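# Slide board through wall slot onto two bearers

## Task

Take the long board through the slot in the grey panel wall, never letting any part of it go above the wall or around either end. On the far side, set it down flat so that it bridges the tops of both wooden bearers. The bearers must be its only support, with no contact with the table, the wall or any offcut. On each bearer the board must run crosswise rather than lengthwise. At the finish both bearers and all offcuts must sit on the table top and touch it, and the arrangement must stay put without the robot's help. The robot must not be gripping any other loose item. Release the board and pull the grippers away when finished.

## Robot and tools

Robot: two 6-joint arms, left_arm and right_arm, each ending in a parallel gripper. Per arm, the joint order is always waist (joint1), shoulder (joint2), elbow (joint3), wrist pitch (joint4), wrist yaw (joint5), wrist roll (joint6), followed by the finger opening. Stated ranges in rad: waist -2.618 to 3.054, shoulder 0.000 to 3.142, elbow 0.000 to 3.142, wrist pitch -1.571 to 1.571, wrist yaw -1.571 to 1.571, wrist roll -2.094 to 2.094. A real end stop may sit up to 0.036 rad away from the stated value.

Frames: all reported hand poses share one scene frame. Its origin is on the table top midway between the arms, +z is up, +x points out over the table, and left_arm sits on the +y side. The names left and right do not tell you which side of a picture an arm appears on. Base of left_arm: (-0.036, +0.296, 0) m, quat_wxyz (+0.997, 0, 0, -0.080). Base of right_arm: (-0.009, -0.372, 0) m, quat_wxyz (+1.000, 0, 0, -0.010). The fingers point along the gripper's +z and close along its y axis. end_effector_position is the pinch point, about 1 cm back from the fingertips. Printed positions can be off, more so at long reach.

Command row: a single flat list of 14 numbers covering both arms, each in [-1, 1]. Entries 1-6 are left_arm joint offsets and entry 7 is its opening; entries 8-14 are the same for right_arm. Both arms must be filled in even when only one moves. The joint entries are scaled offsets, not absolute angles: 1.0 corresponds to 1.202 rad for the waist, 1.258 for the shoulder, 1.238 for the elbow, 2.073 for wrist pitch, and 2.022 for wrist yaw and for wrist roll. Opening is absolute: +1 fully open, -1 closed.

execute_actions(actions): a list of actions, each a table of at most 15 rows. Each row lasts one control step of 1/30 s; a table with fewer rows keeps its final row until the 15 steps are used. In every row, offsets are counted from the joint angles held at the start of that action, not from the preceding row. For the first action in a call, that means the last angles reported. Sending an empty list just returns state and images. If an action would push a joint more than 0.036 rad past its range end, it is rejected for both arms. If the first action fails this, or any action is malformed, the whole call does nothing. A joint pushed into its end goes only that far, and a "joint sent to its limit" line may appear.

move(target, speed, blocking): target is one 14-number row as above. Its offsets are measured from the "Joint positions" of the most recent result, giving a goal. All joints follow paths that finish together, lasting 0.5 to 10 s, so the hand usually travels a curve. speed, 0.01 to 2 rad/s (default 0.5), caps the joint with the longest travel. Paths do not avoid obstacles or the other arm. Faster contact hits harder, and aiming beyond a contact point presses harder. The reply adds a "move:" line stating the ending (done, off_target, moving, held, fault), limits=held or limits=none, and each arm's joint furthest from its goal. With blocking=false, the reply comes after 0.5 s while motion continues. Other commands are refused until a result shows the move ended; use wait or stop first.

wait(seconds): 0 to 10 s; the arms keep their last command and a running move continues. stop(): brakes the running move, but the fingers keep going and fast arms need room to stop. zoom_image(camera, region): region is [x0, y0, x1, y1] in pixels, at most 504 by 504, origin top-left. Cameras: cam_head_left, cam_head_right, cam_high, cam_low (896x504), cam_left_wrist, cam_right_wrist (504x504). read_manual returns only licence text. finished_scene(scene) ends the current scene by its number and cannot be undone.

Results: the state line gives each gripper's position in m and quat_wxyz. "Joint positions" and "Joint velocities" list the six joints in rad and rad/s, plus the pad gap in m (0.094 fully open). "Joint targets" shows the angles the joints are heading toward now. grip_measured reports the opening on the command scale; each gripper may read up to about 1 mm off. Step readings list joint angles at some steps, and HELD marks steps where an arm was held back. "joint command not followed" means a clearance check altered targets. FAULT and MOTOR HOT lines warn of stops and heating.

Motion limits: at each step a joint target may lead the measured angle by at most 0.202 rad (waist), 0.258 (shoulder), 0.238 (elbow), 0.573 (wrist pitch), 0.522 (yaw, roll). Targets that would put the gripper more than 70 mm from where it is get scaled back, so large moves take several actions. An arm can sag under zero offsets. To correct this, aim back at the wanted angles in a reply's first call, use zeros after that, and increase the aim if it still falls short.

Gripping: to hold something, command an opening below grip_measured. About 0.03 below gives a firm grip; less gives a lighter one. Pads exert roughly 50 to 62 N, and less on parts thinner than about 2 mm. Holding loads heats the motors: a warning comes at 75 °C, the arm pauses for 10 s at 90 °C, and at 100 °C the arm goes limp and falls.

Avoid: arm-to-arm collisions or pressing, knocking anything off the table, dropping or slamming the board, hard pushes, and lifting the board over the wall. Loose objects can get brief outside nudges. The simulation keeps running while you think. Before finishing, open the grippers and move both arms well away.

Each tool is called after ">>>" as name(argument=value, ...), one argument or row to a line, values as JSON.

## Session

I'll start by looking at the scene.

>>> execute_actions(
  actions=[],
)

Scene clock: 0.00 s.
left_arm: end_effector_position=(+0.3379, +0.2969, +0.3569) grip_measured=+1.000 end_effector_quat_wxyz=(+0.219, +0.416, +0.644, +0.603) | right_arm: end_effector_position=(+0.5263, -0.1497, +0.2995) grip_measured=+1.000 end_effector_quat_wxyz=(+0.719, -0.550, +0.410, +0.110)
Joint names: [waist, shoulder, elbow, wrist pitch, wrist yaw, wrist roll]
Joint positions: left_arm=[-0.265  1.271  1.199 -0.287 -1.046  1.482  0.094] | right_arm=[ 0.162  2.058  1.539  0.617 -0.939 -0.699  0.094]
Joint velocities: left_arm=[ 0.002  0.017 -0.002 -0.007 -0.022  0.007  0.   ] | right_arm=[-0.022 -0.007 -0.007 -0.051 -0.095 -0.066  0.   ]
Motor temperatures (°C, as the motors report them): left_arm=[16 15 14 17 15 14] | right_arm=[17 17 13 15 14 16]
Joint targets: left_arm=[-0.265 1.264 1.208 -0.288 -1.049 1.475] | right_arm=[0.162 2.051 1.546 0.610 -0.937 -0.694]

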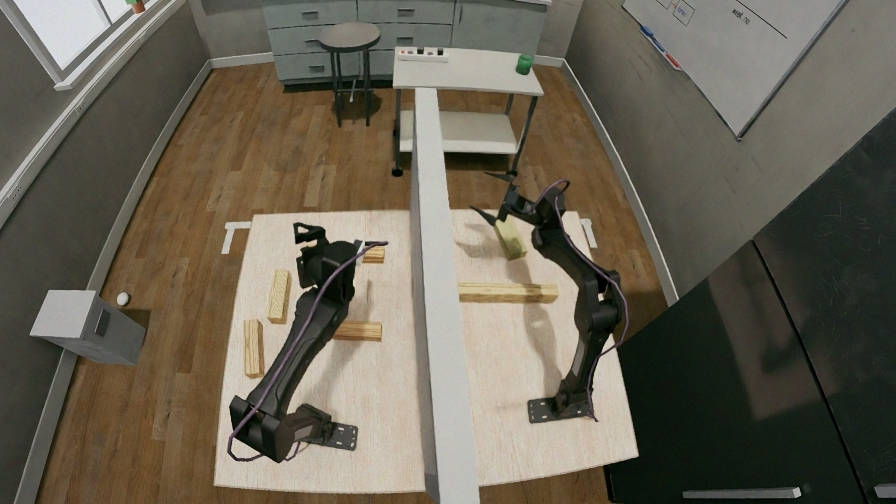

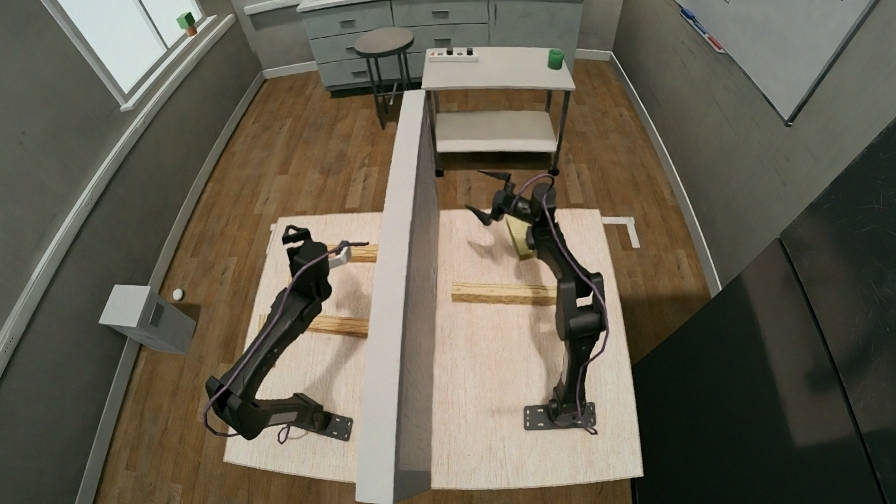

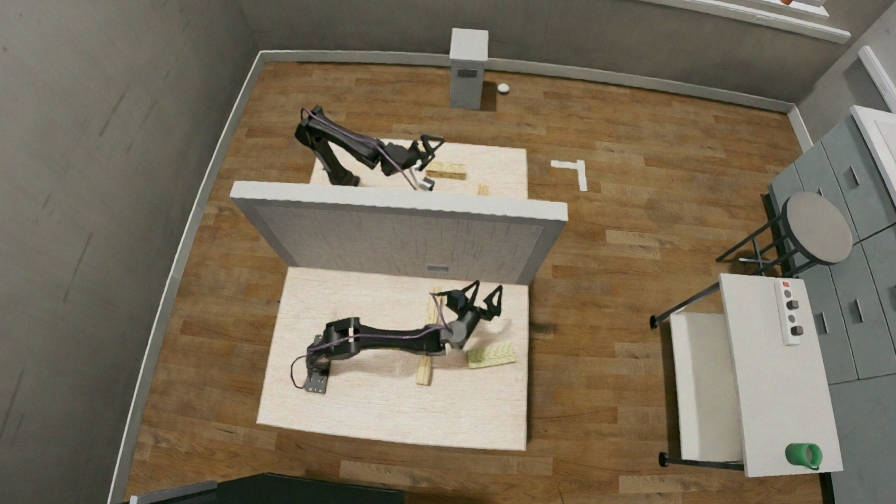

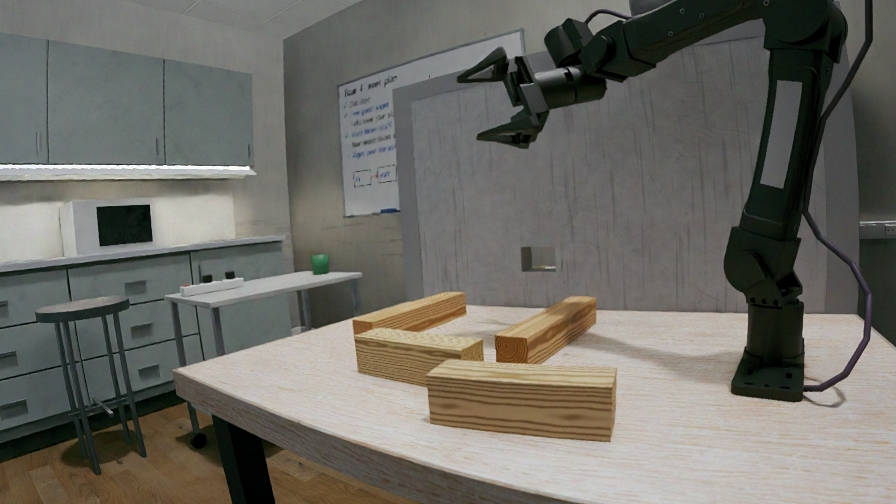

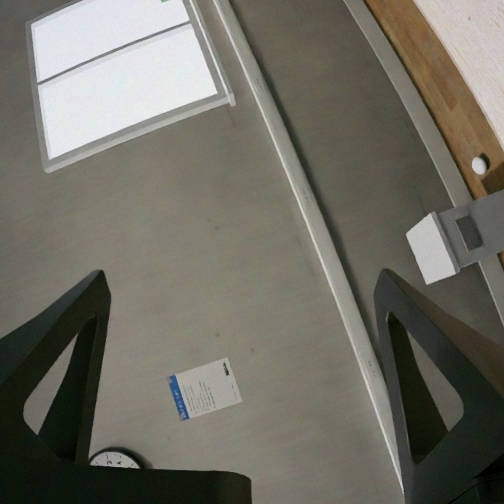

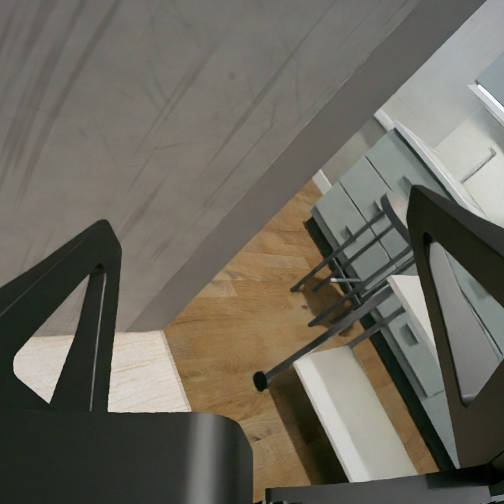

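>>> zoom_image(
  camera="cam_head_left",
  region=[200, 180, 650, 500],
)

>>> zoom_image(
  camera="cam_high",
  region=[230, 100, 600, 460],
)

>>> zoom_image(
  camera="cam_low",
  region=[340, 200, 700, 460],
)

Region (200, 180, 650, 500) of cam_head_left's 896x504 image, scaled by 1.120, with more detail than that image has; it fills the top 358 rows of this view, and the rest is white.

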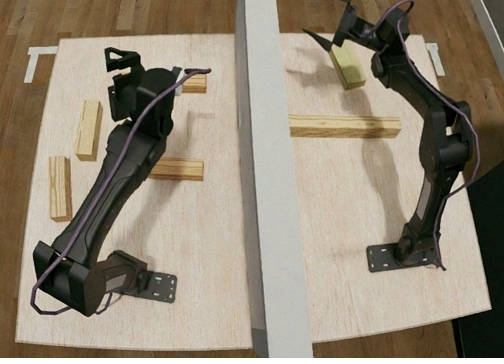

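Region (230, 100, 600, 460) of cam_high's 896x504 image, scaled by 1.362, with more detail than that image has; it fills the top 490 rows of this view, and the rest is white.

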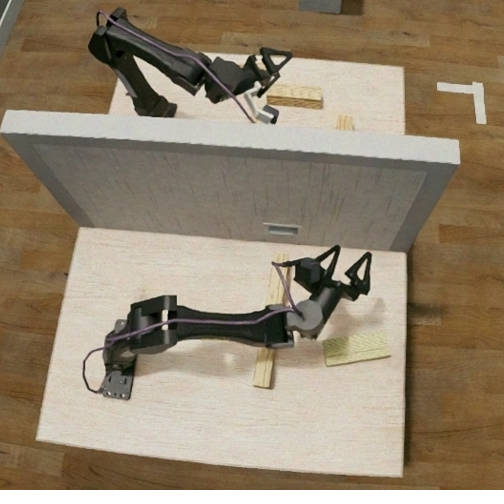

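Region (340, 200, 700, 460) of cam_low's 896x504 image, scaled by 1.400, with more detail than that image has.

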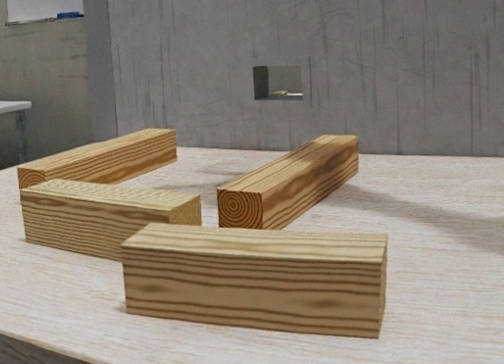

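>>> zoom_image(
  camera="cam_head_right",
  region=[430, 200, 610, 330],
)

>>> zoom_image(
  camera="cam_high",
  region=[380, 250, 540, 410],
)

>>> zoom_image(
  camera="cam_low",
  region=[490, 220, 590, 300],
)

Region (430, 200, 610, 330) of cam_head_right's 896x504 image, scaled by 2.800, with more detail than that image has.

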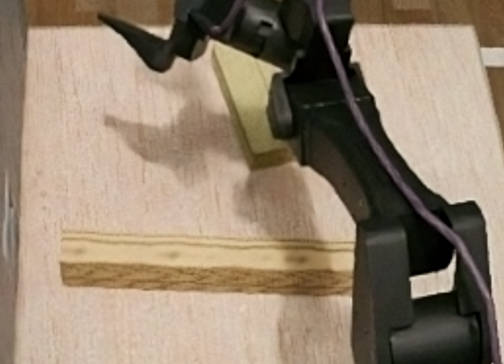

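Region (380, 250, 540, 410) of cam_high's 896x504 image, scaled by 3.150, with more detail than that image has.

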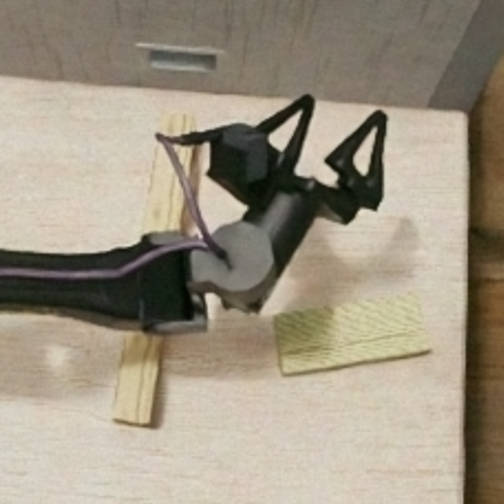

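Region (490, 220, 590, 300) of cam_low's 896x504 image, scaled by 5.040, with more detail than that image has; it fills the top 403 rows of this view, and the rest is white.

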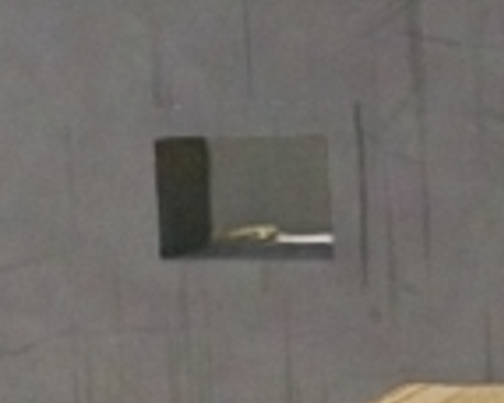

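>>> move(
  target=[0, 0, 0, 0, 0, 0, 1, 0.2537, 0.0253, 0.4145, -1.0, 0.4644, -0.2102, 1],
  speed=1.0,
)

Scene clock: 5.47 s.
left_arm: end_effector_position=(+0.3379, +0.2969, +0.3569) grip_measured=+1.000 end_effector_quat_wxyz=(+0.218, +0.417, +0.644, +0.603) | right_arm: end_effector_position=(+0.3642, -0.1953, +0.1482) grip_measured=+1.000 end_effector_quat_wxyz=(-0.033, +0.702, -0.711, +0.011)
Joint names: [waist, shoulder, elbow, wrist pitch, wrist yaw, wrist roll]
Joint positions: left_arm=[-0.265  1.271  1.199 -0.287 -1.046  1.484  0.094] | right_arm=[ 0.46   2.075  2.019 -1.445 -0.001 -1.119  0.094]
Joint velocities: left_arm=[-0.012 -0.022 -0.002  0.037 -0.051  0.022  0.   ] | right_arm=[ 0.017 -0.002  0.002 -0.051 -0.051 -0.007  0.   ]
Motor temperatures (°C, as the motors report them): left_arm=[16 15 15 17 15 14] | right_arm=[17 19 14 16 14 16]
Joint targets: left_arm=[-0.265 1.271 1.199 -0.287 -1.046 1.482] | right_arm=[0.467 2.090 2.052 -1.456 0.000 -1.124]
move: off_target (right_arm); limits=none; left_arm: farthest joint: the wrist roll, 0.002 radians from its target (0.000 radians at the start); right_arm: farthest joint: the elbow, 0.033 radians from its target (0.513 radians at the start)

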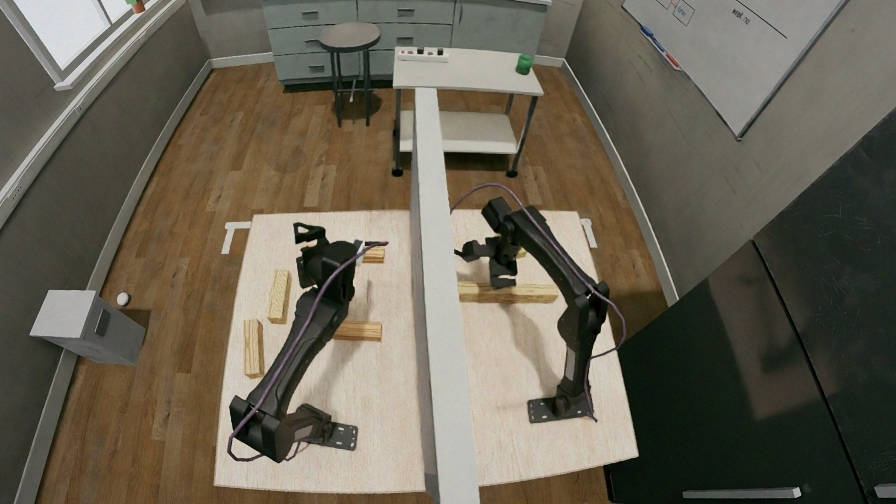

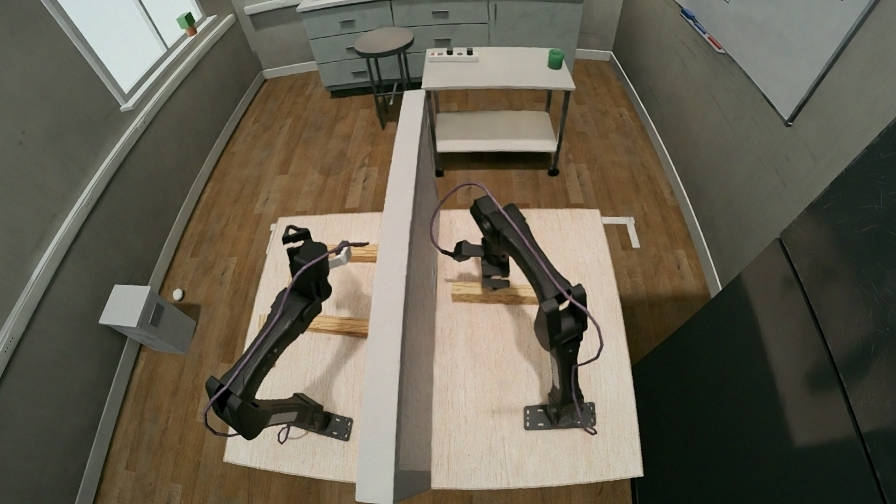

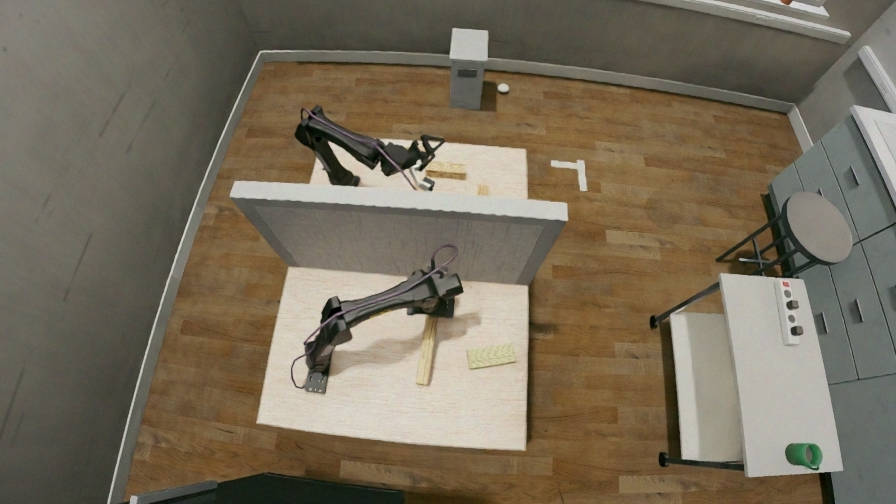

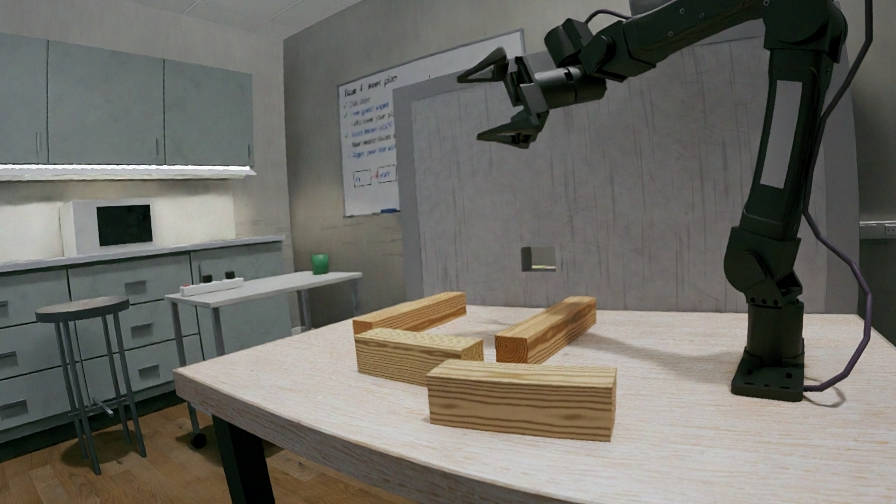

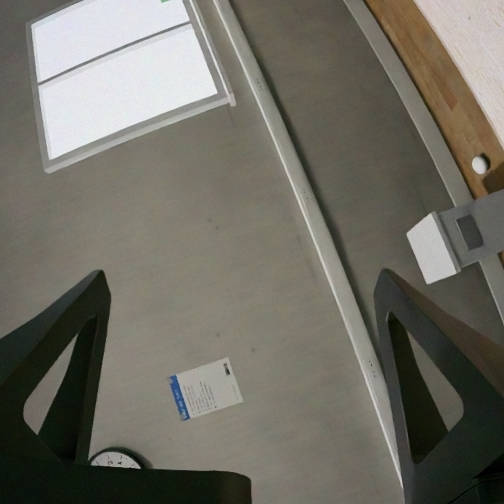

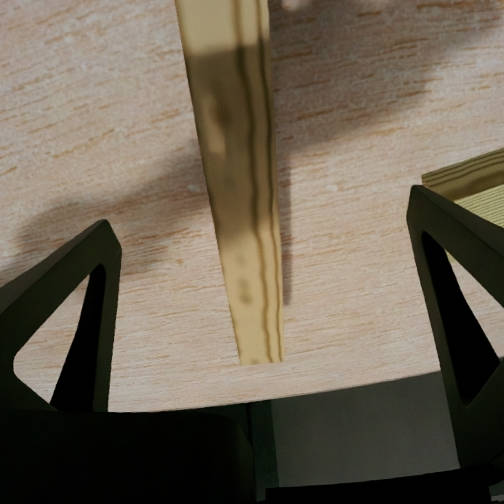

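>>> zoom_image(
  camera="cam_high",
  region=[390, 300, 530, 400],
)

>>> zoom_image(
  camera="cam_head_left",
  region=[450, 230, 600, 330],
)

Region (390, 300, 530, 400) of cam_high's 896x504 image, scaled by 3.600, with more detail than that image has; it fills the top 360 rows of this view, and the rest is white.

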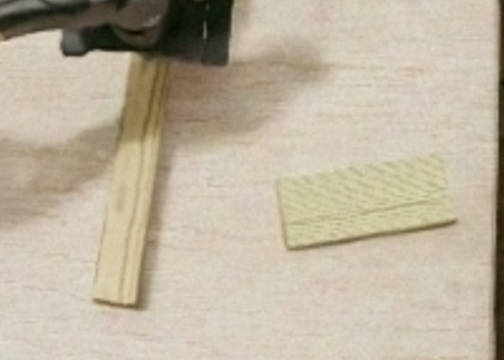

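Region (450, 230, 600, 330) of cam_head_left's 896x504 image, scaled by 3.360, with more detail than that image has.

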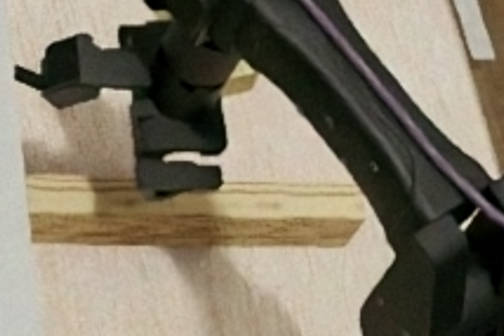

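>>> move(
  target=[0.0973, 0.7126, 0.6942, -0.5594, 0.5173, -1.0, 1, 0.0012, 0.0197, -0.2512, 0.1283, 0.0005, -0.0051, 1],
  speed=1.0,
)

>>> move(
  target=[0, 0, 0, 0, 0, -0.663, 1, 0, 0, 0, 0, 0, 0, 1],
  speed=1.0,
)

Scene clock: 11.53 s.
left_arm: end_effector_position=(+0.3614, +0.1680, +0.1155) grip_measured=+1.000 end_effector_quat_wxyz=(+0.000, -0.108, +0.994, +0.003) | right_arm: end_effector_position=(+0.3581, -0.1983, +0.0684) grip_measured=+1.000 end_effector_quat_wxyz=(-0.009, +0.704, -0.710, +0.003)
Joint names: [waist, shoulder, elbow, wrist pitch, wrist yaw, wrist roll]
Joint positions: left_arm=[-0.155  2.162  2.026 -1.436 -0.005 -0.532  0.094] | right_arm=[ 0.46   2.09   1.727 -1.188 -0.    -1.123  0.094]
Joint velocities: left_arm=[ 0.002  0.012  0.002 -0.081  0.022 -0.022  0.   ] | right_arm=[ 0.012  0.012  0.012 -0.066  0.007  0.007  0.   ]
Motor temperatures (°C, as the motors report them): left_arm=[16 16 16 18 15 14] | right_arm=[17 20 15 16 14 16]
Joint targets: left_arm=[-0.148 2.168 2.058 -1.447 0.000 -0.538] | right_arm=[0.462 2.099 1.708 -1.179 0.000 -1.129]
move: off_target (left_arm); limits=none; left_arm: farthest joint: the elbow, 0.032 radians from its target (0.859 radians at the start); right_arm: farthest joint: the elbow, 0.019 radians from its target (0.311 radians at the start)

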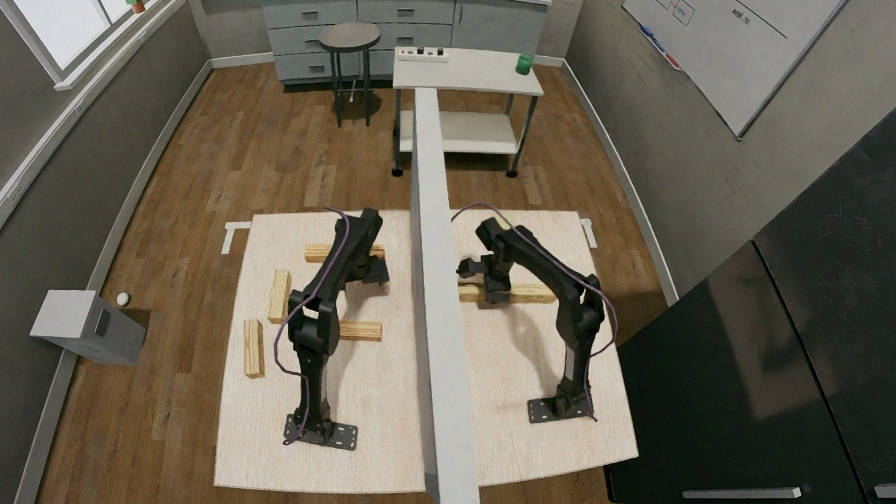

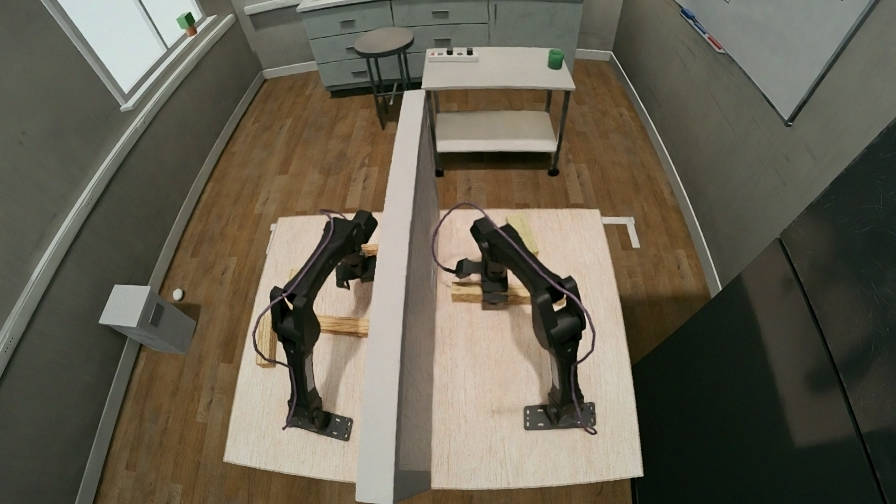

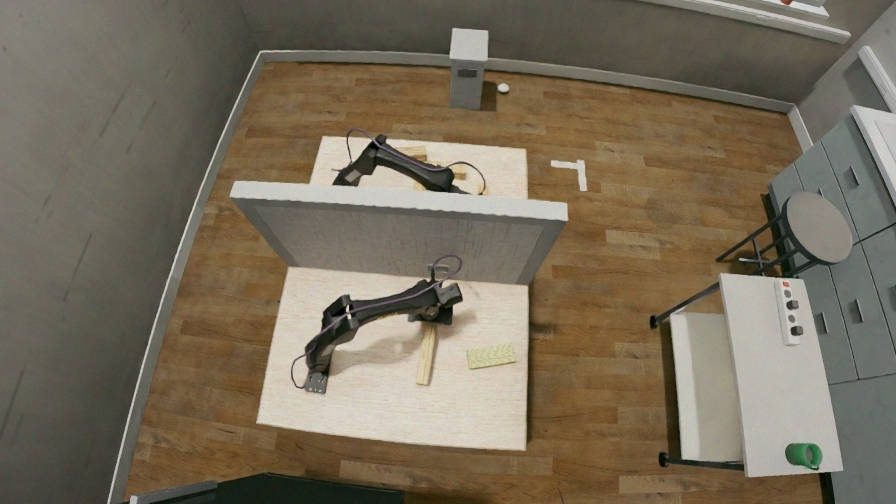

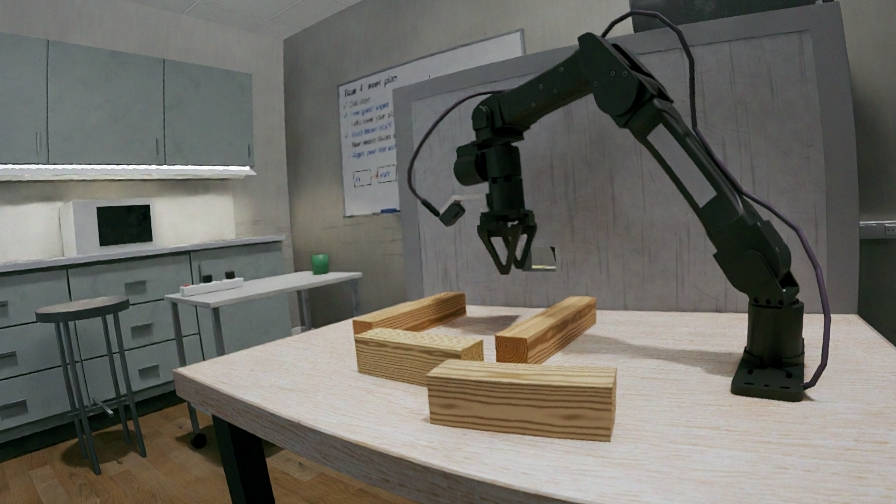

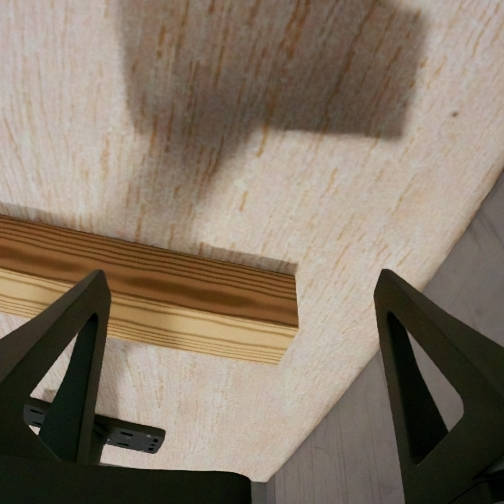

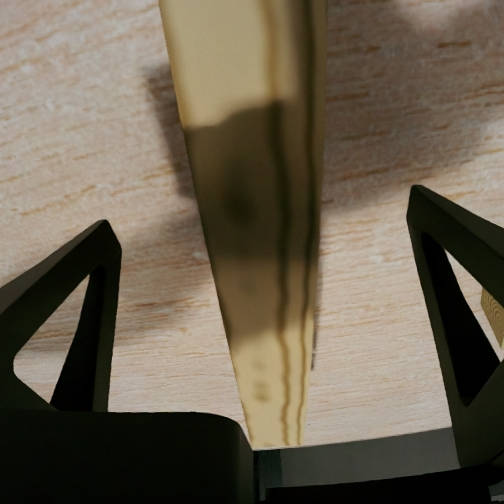

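Scene clock: 13.83 s.
left_arm: end_effector_position=(+0.3614, +0.1680, +0.1155) grip_measured=+1.000 end_effector_quat_wxyz=(-0.002, +0.700, -0.714, -0.002) | right_arm: end_effector_position=(+0.3581, -0.1983, +0.0684) grip_measured=+1.000 end_effector_quat_wxyz=(-0.009, +0.704, -0.710, +0.003)
Joint names: [waist, shoulder, elbow, wrist pitch, wrist yaw, wrist roll]
Joint positions: left_arm=[-0.155  2.162  2.026 -1.436 -0.005 -1.867  0.094] | right_arm=[ 0.46   2.09   1.727 -1.188 -0.    -1.123  0.094]
Joint velocities: left_arm=[-0.007  0.022  0.007 -0.066  0.022 -0.051  0.   ] | right_arm=[-0.012  0.012  0.012 -0.037  0.022  0.007  0.   ]
Motor temperatures (°C, as the motors report them): left_arm=[16 17 16 18 15 14] | right_arm=[17 20 15 16 14 16]
Joint targets: left_arm=[-0.155 2.162 2.026 -1.436 -0.005 -1.873] | right_arm=[0.460 2.090 1.727 -1.188 -0.000 -1.123]
move: done; limits=none; left_arm: farthest joint: the wrist roll, 0.006 radians from its target (1.341 radians at the start); right_arm: farthest joint: the waist, 0.000 radians from its target (0.000 radians at the start)

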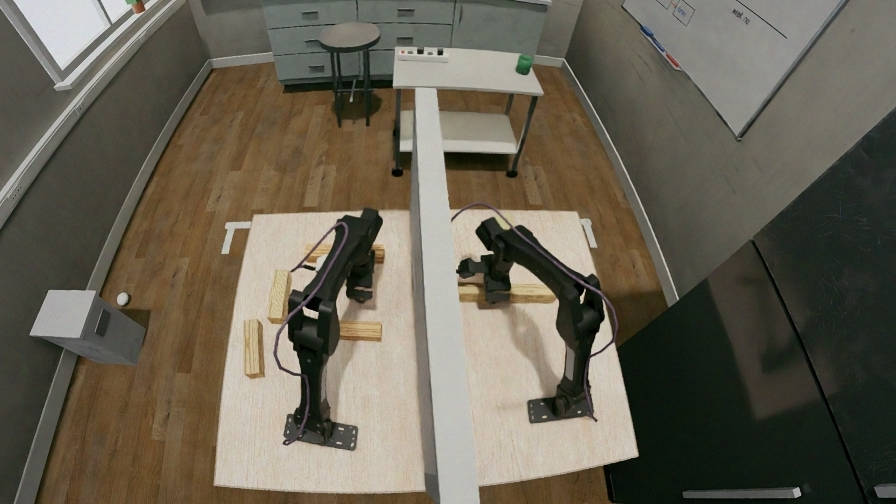

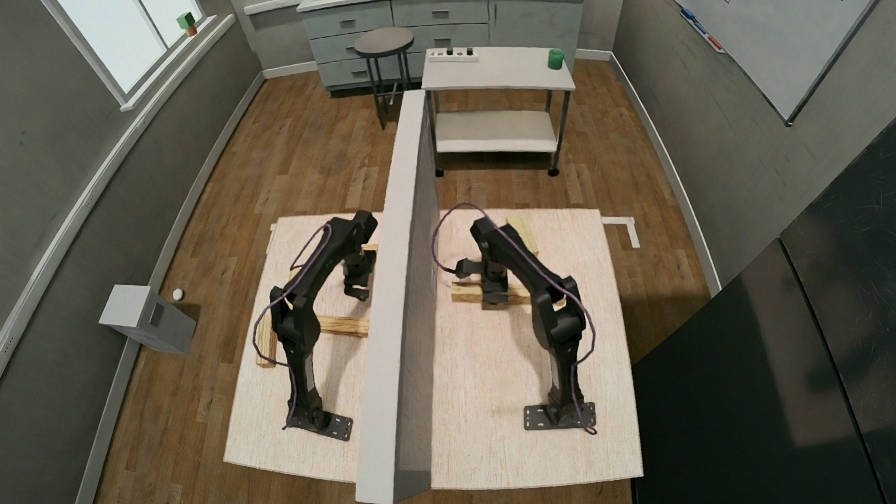

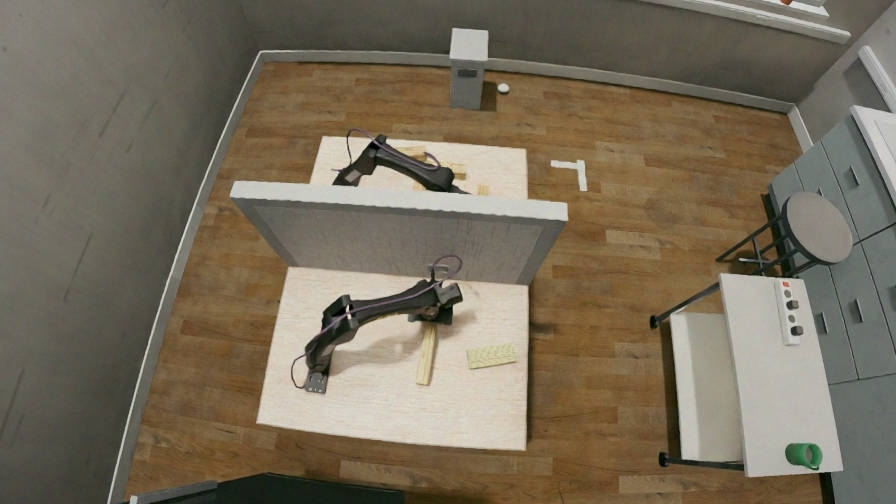

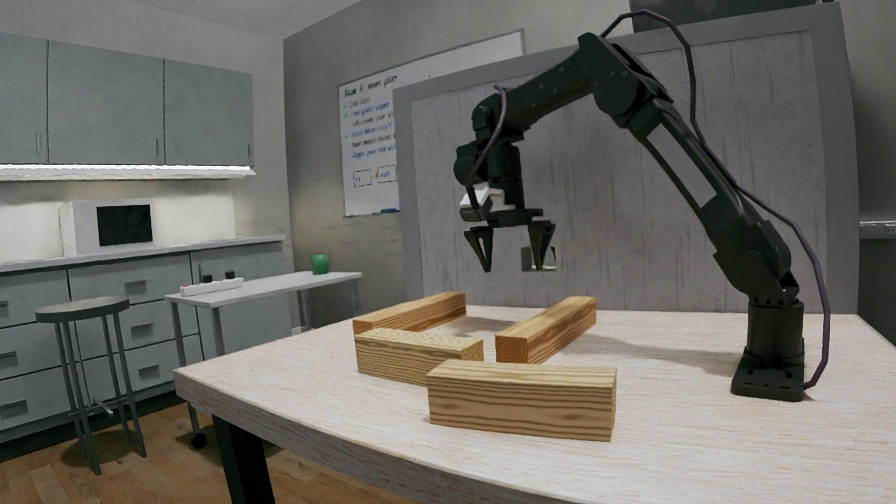

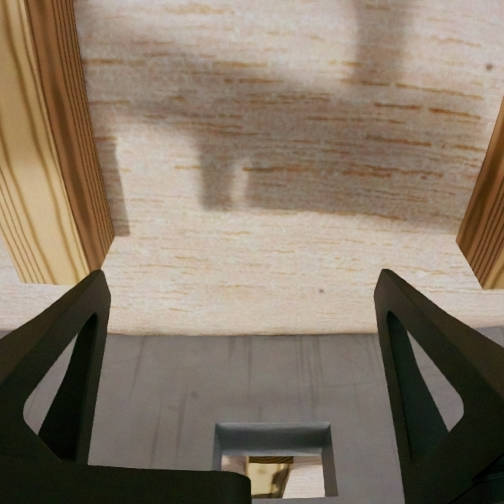

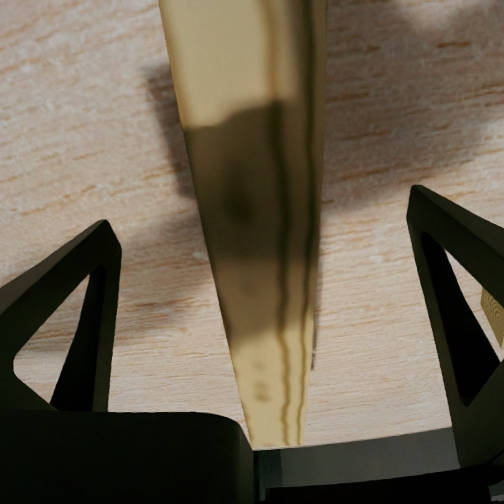

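>>> execute_actions(
  actions=[
    [[0,0,0,0,0,0,1,0,0,0,0,0,0,-0.5]],
    [[0,0,0,0,0,0,1,0,0,0,0,0,0,-0.5]],
  ],
)

Scene clock: 15.57 s.
left_arm: end_effector_position=(+0.3614, +0.1680, +0.1155) grip_measured=+1.000 end_effector_quat_wxyz=(-0.002, +0.700, -0.714, -0.002) | right_arm: end_effector_position=(+0.3581, -0.1983, +0.0684) grip_measured=-0.497 end_effector_quat_wxyz=(-0.009, +0.704, -0.710, +0.003)
Joint names: [waist, shoulder, elbow, wrist pitch, wrist yaw, wrist roll]
Joint positions: left_arm=[-0.155  2.162  2.026 -1.436 -0.005 -1.867  0.094] | right_arm=[ 0.46   2.09   1.727 -1.188 -0.    -1.123  0.024]
Joint velocities: left_arm=[ 0.007 -0.002 -0.007  0.037  0.007 -0.051  0.   ] | right_arm=[ 0.002 -0.012  0.002 -0.066 -0.022 -0.022 -0.001]
Motor temperatures (°C, as the motors report them): left_arm=[16 17 16 18 15 14] | right_arm=[17 20 15 16 14 16]
Joint targets: left_arm=[-0.155 2.162 2.026 -1.436 -0.005 -1.867] | right_arm=[0.460 2.090 1.727 -1.188 -0.000 -1.123]
Step readings (joint positions; steps 1 to 15: 1st action; 16 to 30: 2nd action):
0: left_arm=[-0.155 2.162 2.026 -1.436 -0.005 -1.867] | right_arm=[0.460 2.090 1.727 -1.188 -0.000 -1.123]
1: left_arm=[-0.155 2.162 2.026 -1.436 -0.005 -1.867] | right_arm=[0.460 2.090 1.727 -1.188 -0.000 -1.123]
2: left_arm=[-0.155 2.162 2.026 -1.436 -0.005 -1.867] | right_arm=[0.460 2.090 1.727 -1.188 -0.000 -1.123]
4: left_arm=[-0.155 2.162 2.026 -1.436 -0.005 -1.867] | right_arm=[0.460 2.090 1.727 -1.188 -0.000 -1.123]
8: left_arm=[-0.155 2.162 2.026 -1.436 -0.005 -1.867] | right_arm=[0.460 2.090 1.727 -1.188 -0.000 -1.123]
15: left_arm=[-0.155 2.162 2.026 -1.436 -0.005 -1.867] | right_arm=[0.460 2.090 1.727 -1.188 -0.000 -1.123]
16: left_arm=[-0.155 2.162 2.026 -1.436 -0.005 -1.867] | right_arm=[0.460 2.090 1.727 -1.188 -0.000 -1.123]
17: left_arm=[-0.155 2.162 2.026 -1.436 -0.005 -1.867] | right_arm=[0.460 2.090 1.727 -1.188 -0.000 -1.123]
19: left_arm=[-0.155 2.162 2.026 -1.436 -0.005 -1.867] | right_arm=[0.460 2.090 1.727 -1.188 -0.000 -1.123]
23: left_arm=[-0.155 2.162 2.026 -1.436 -0.005 -1.867] | right_arm=[0.460 2.090 1.727 -1.188 -0.000 -1.123]
30: Joint positions above

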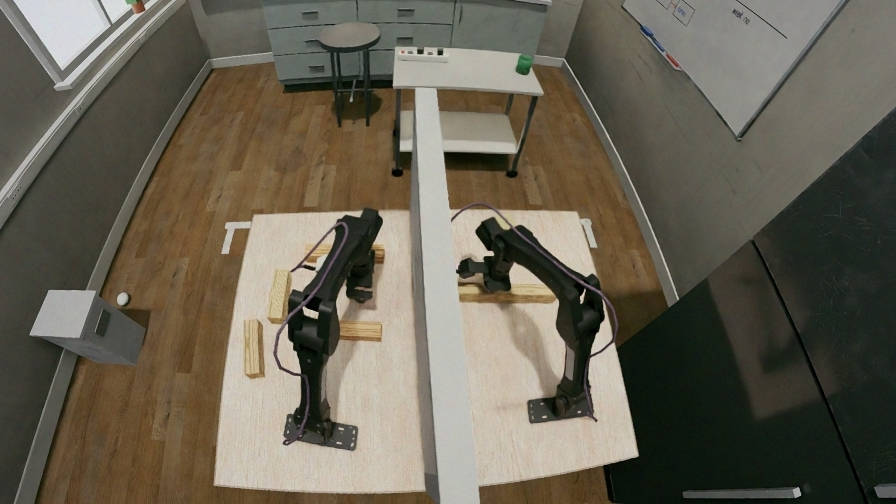

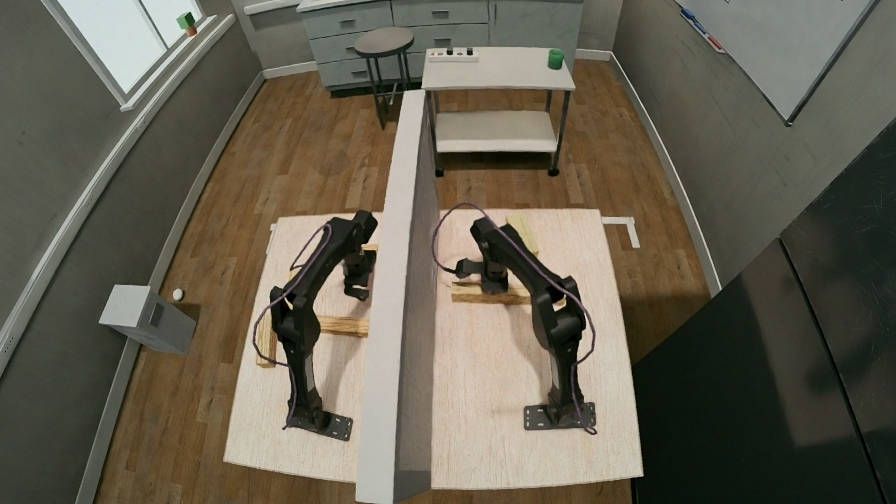

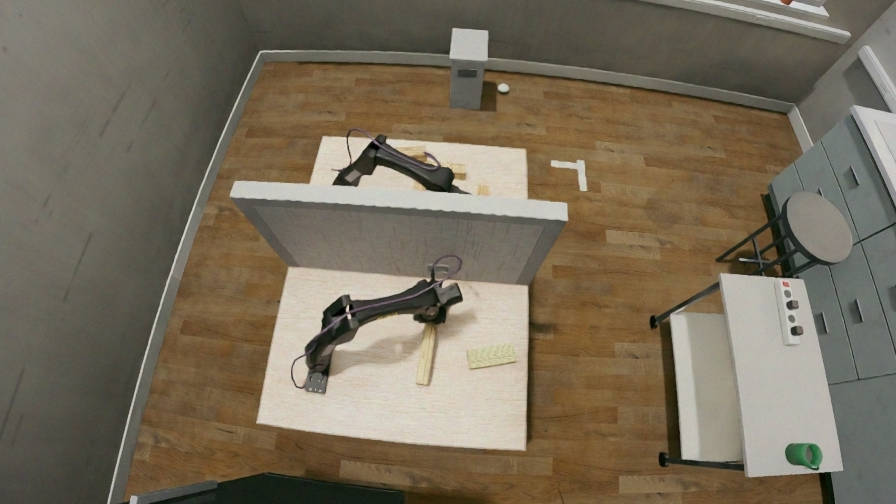

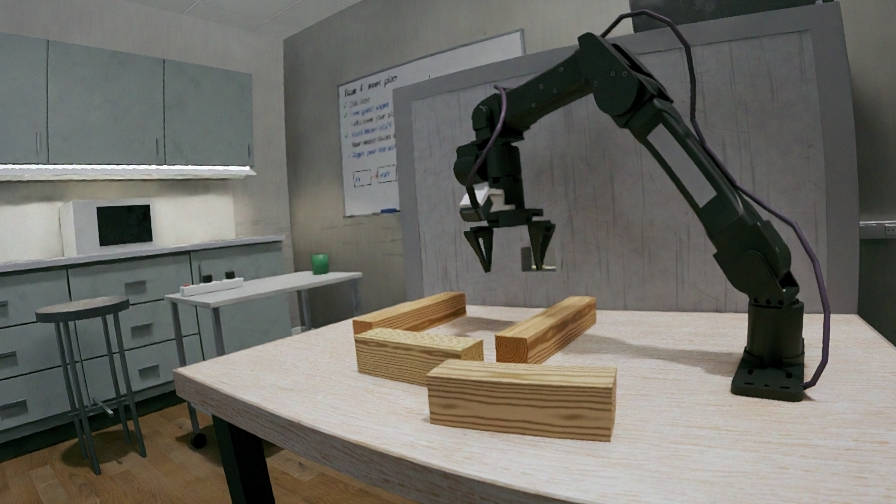

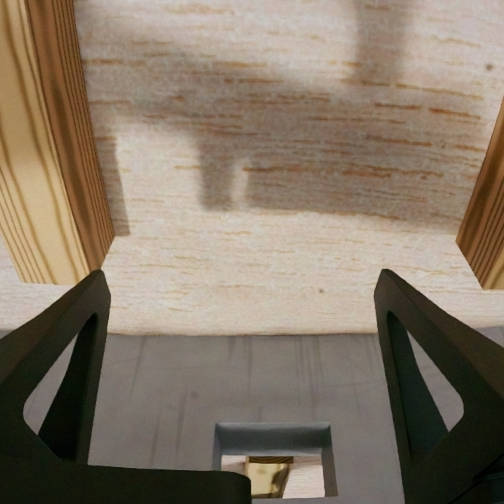

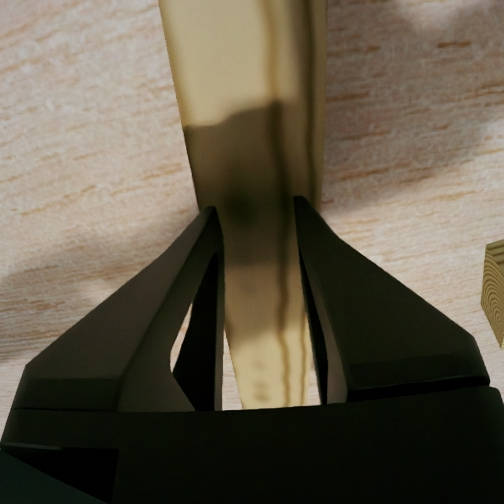

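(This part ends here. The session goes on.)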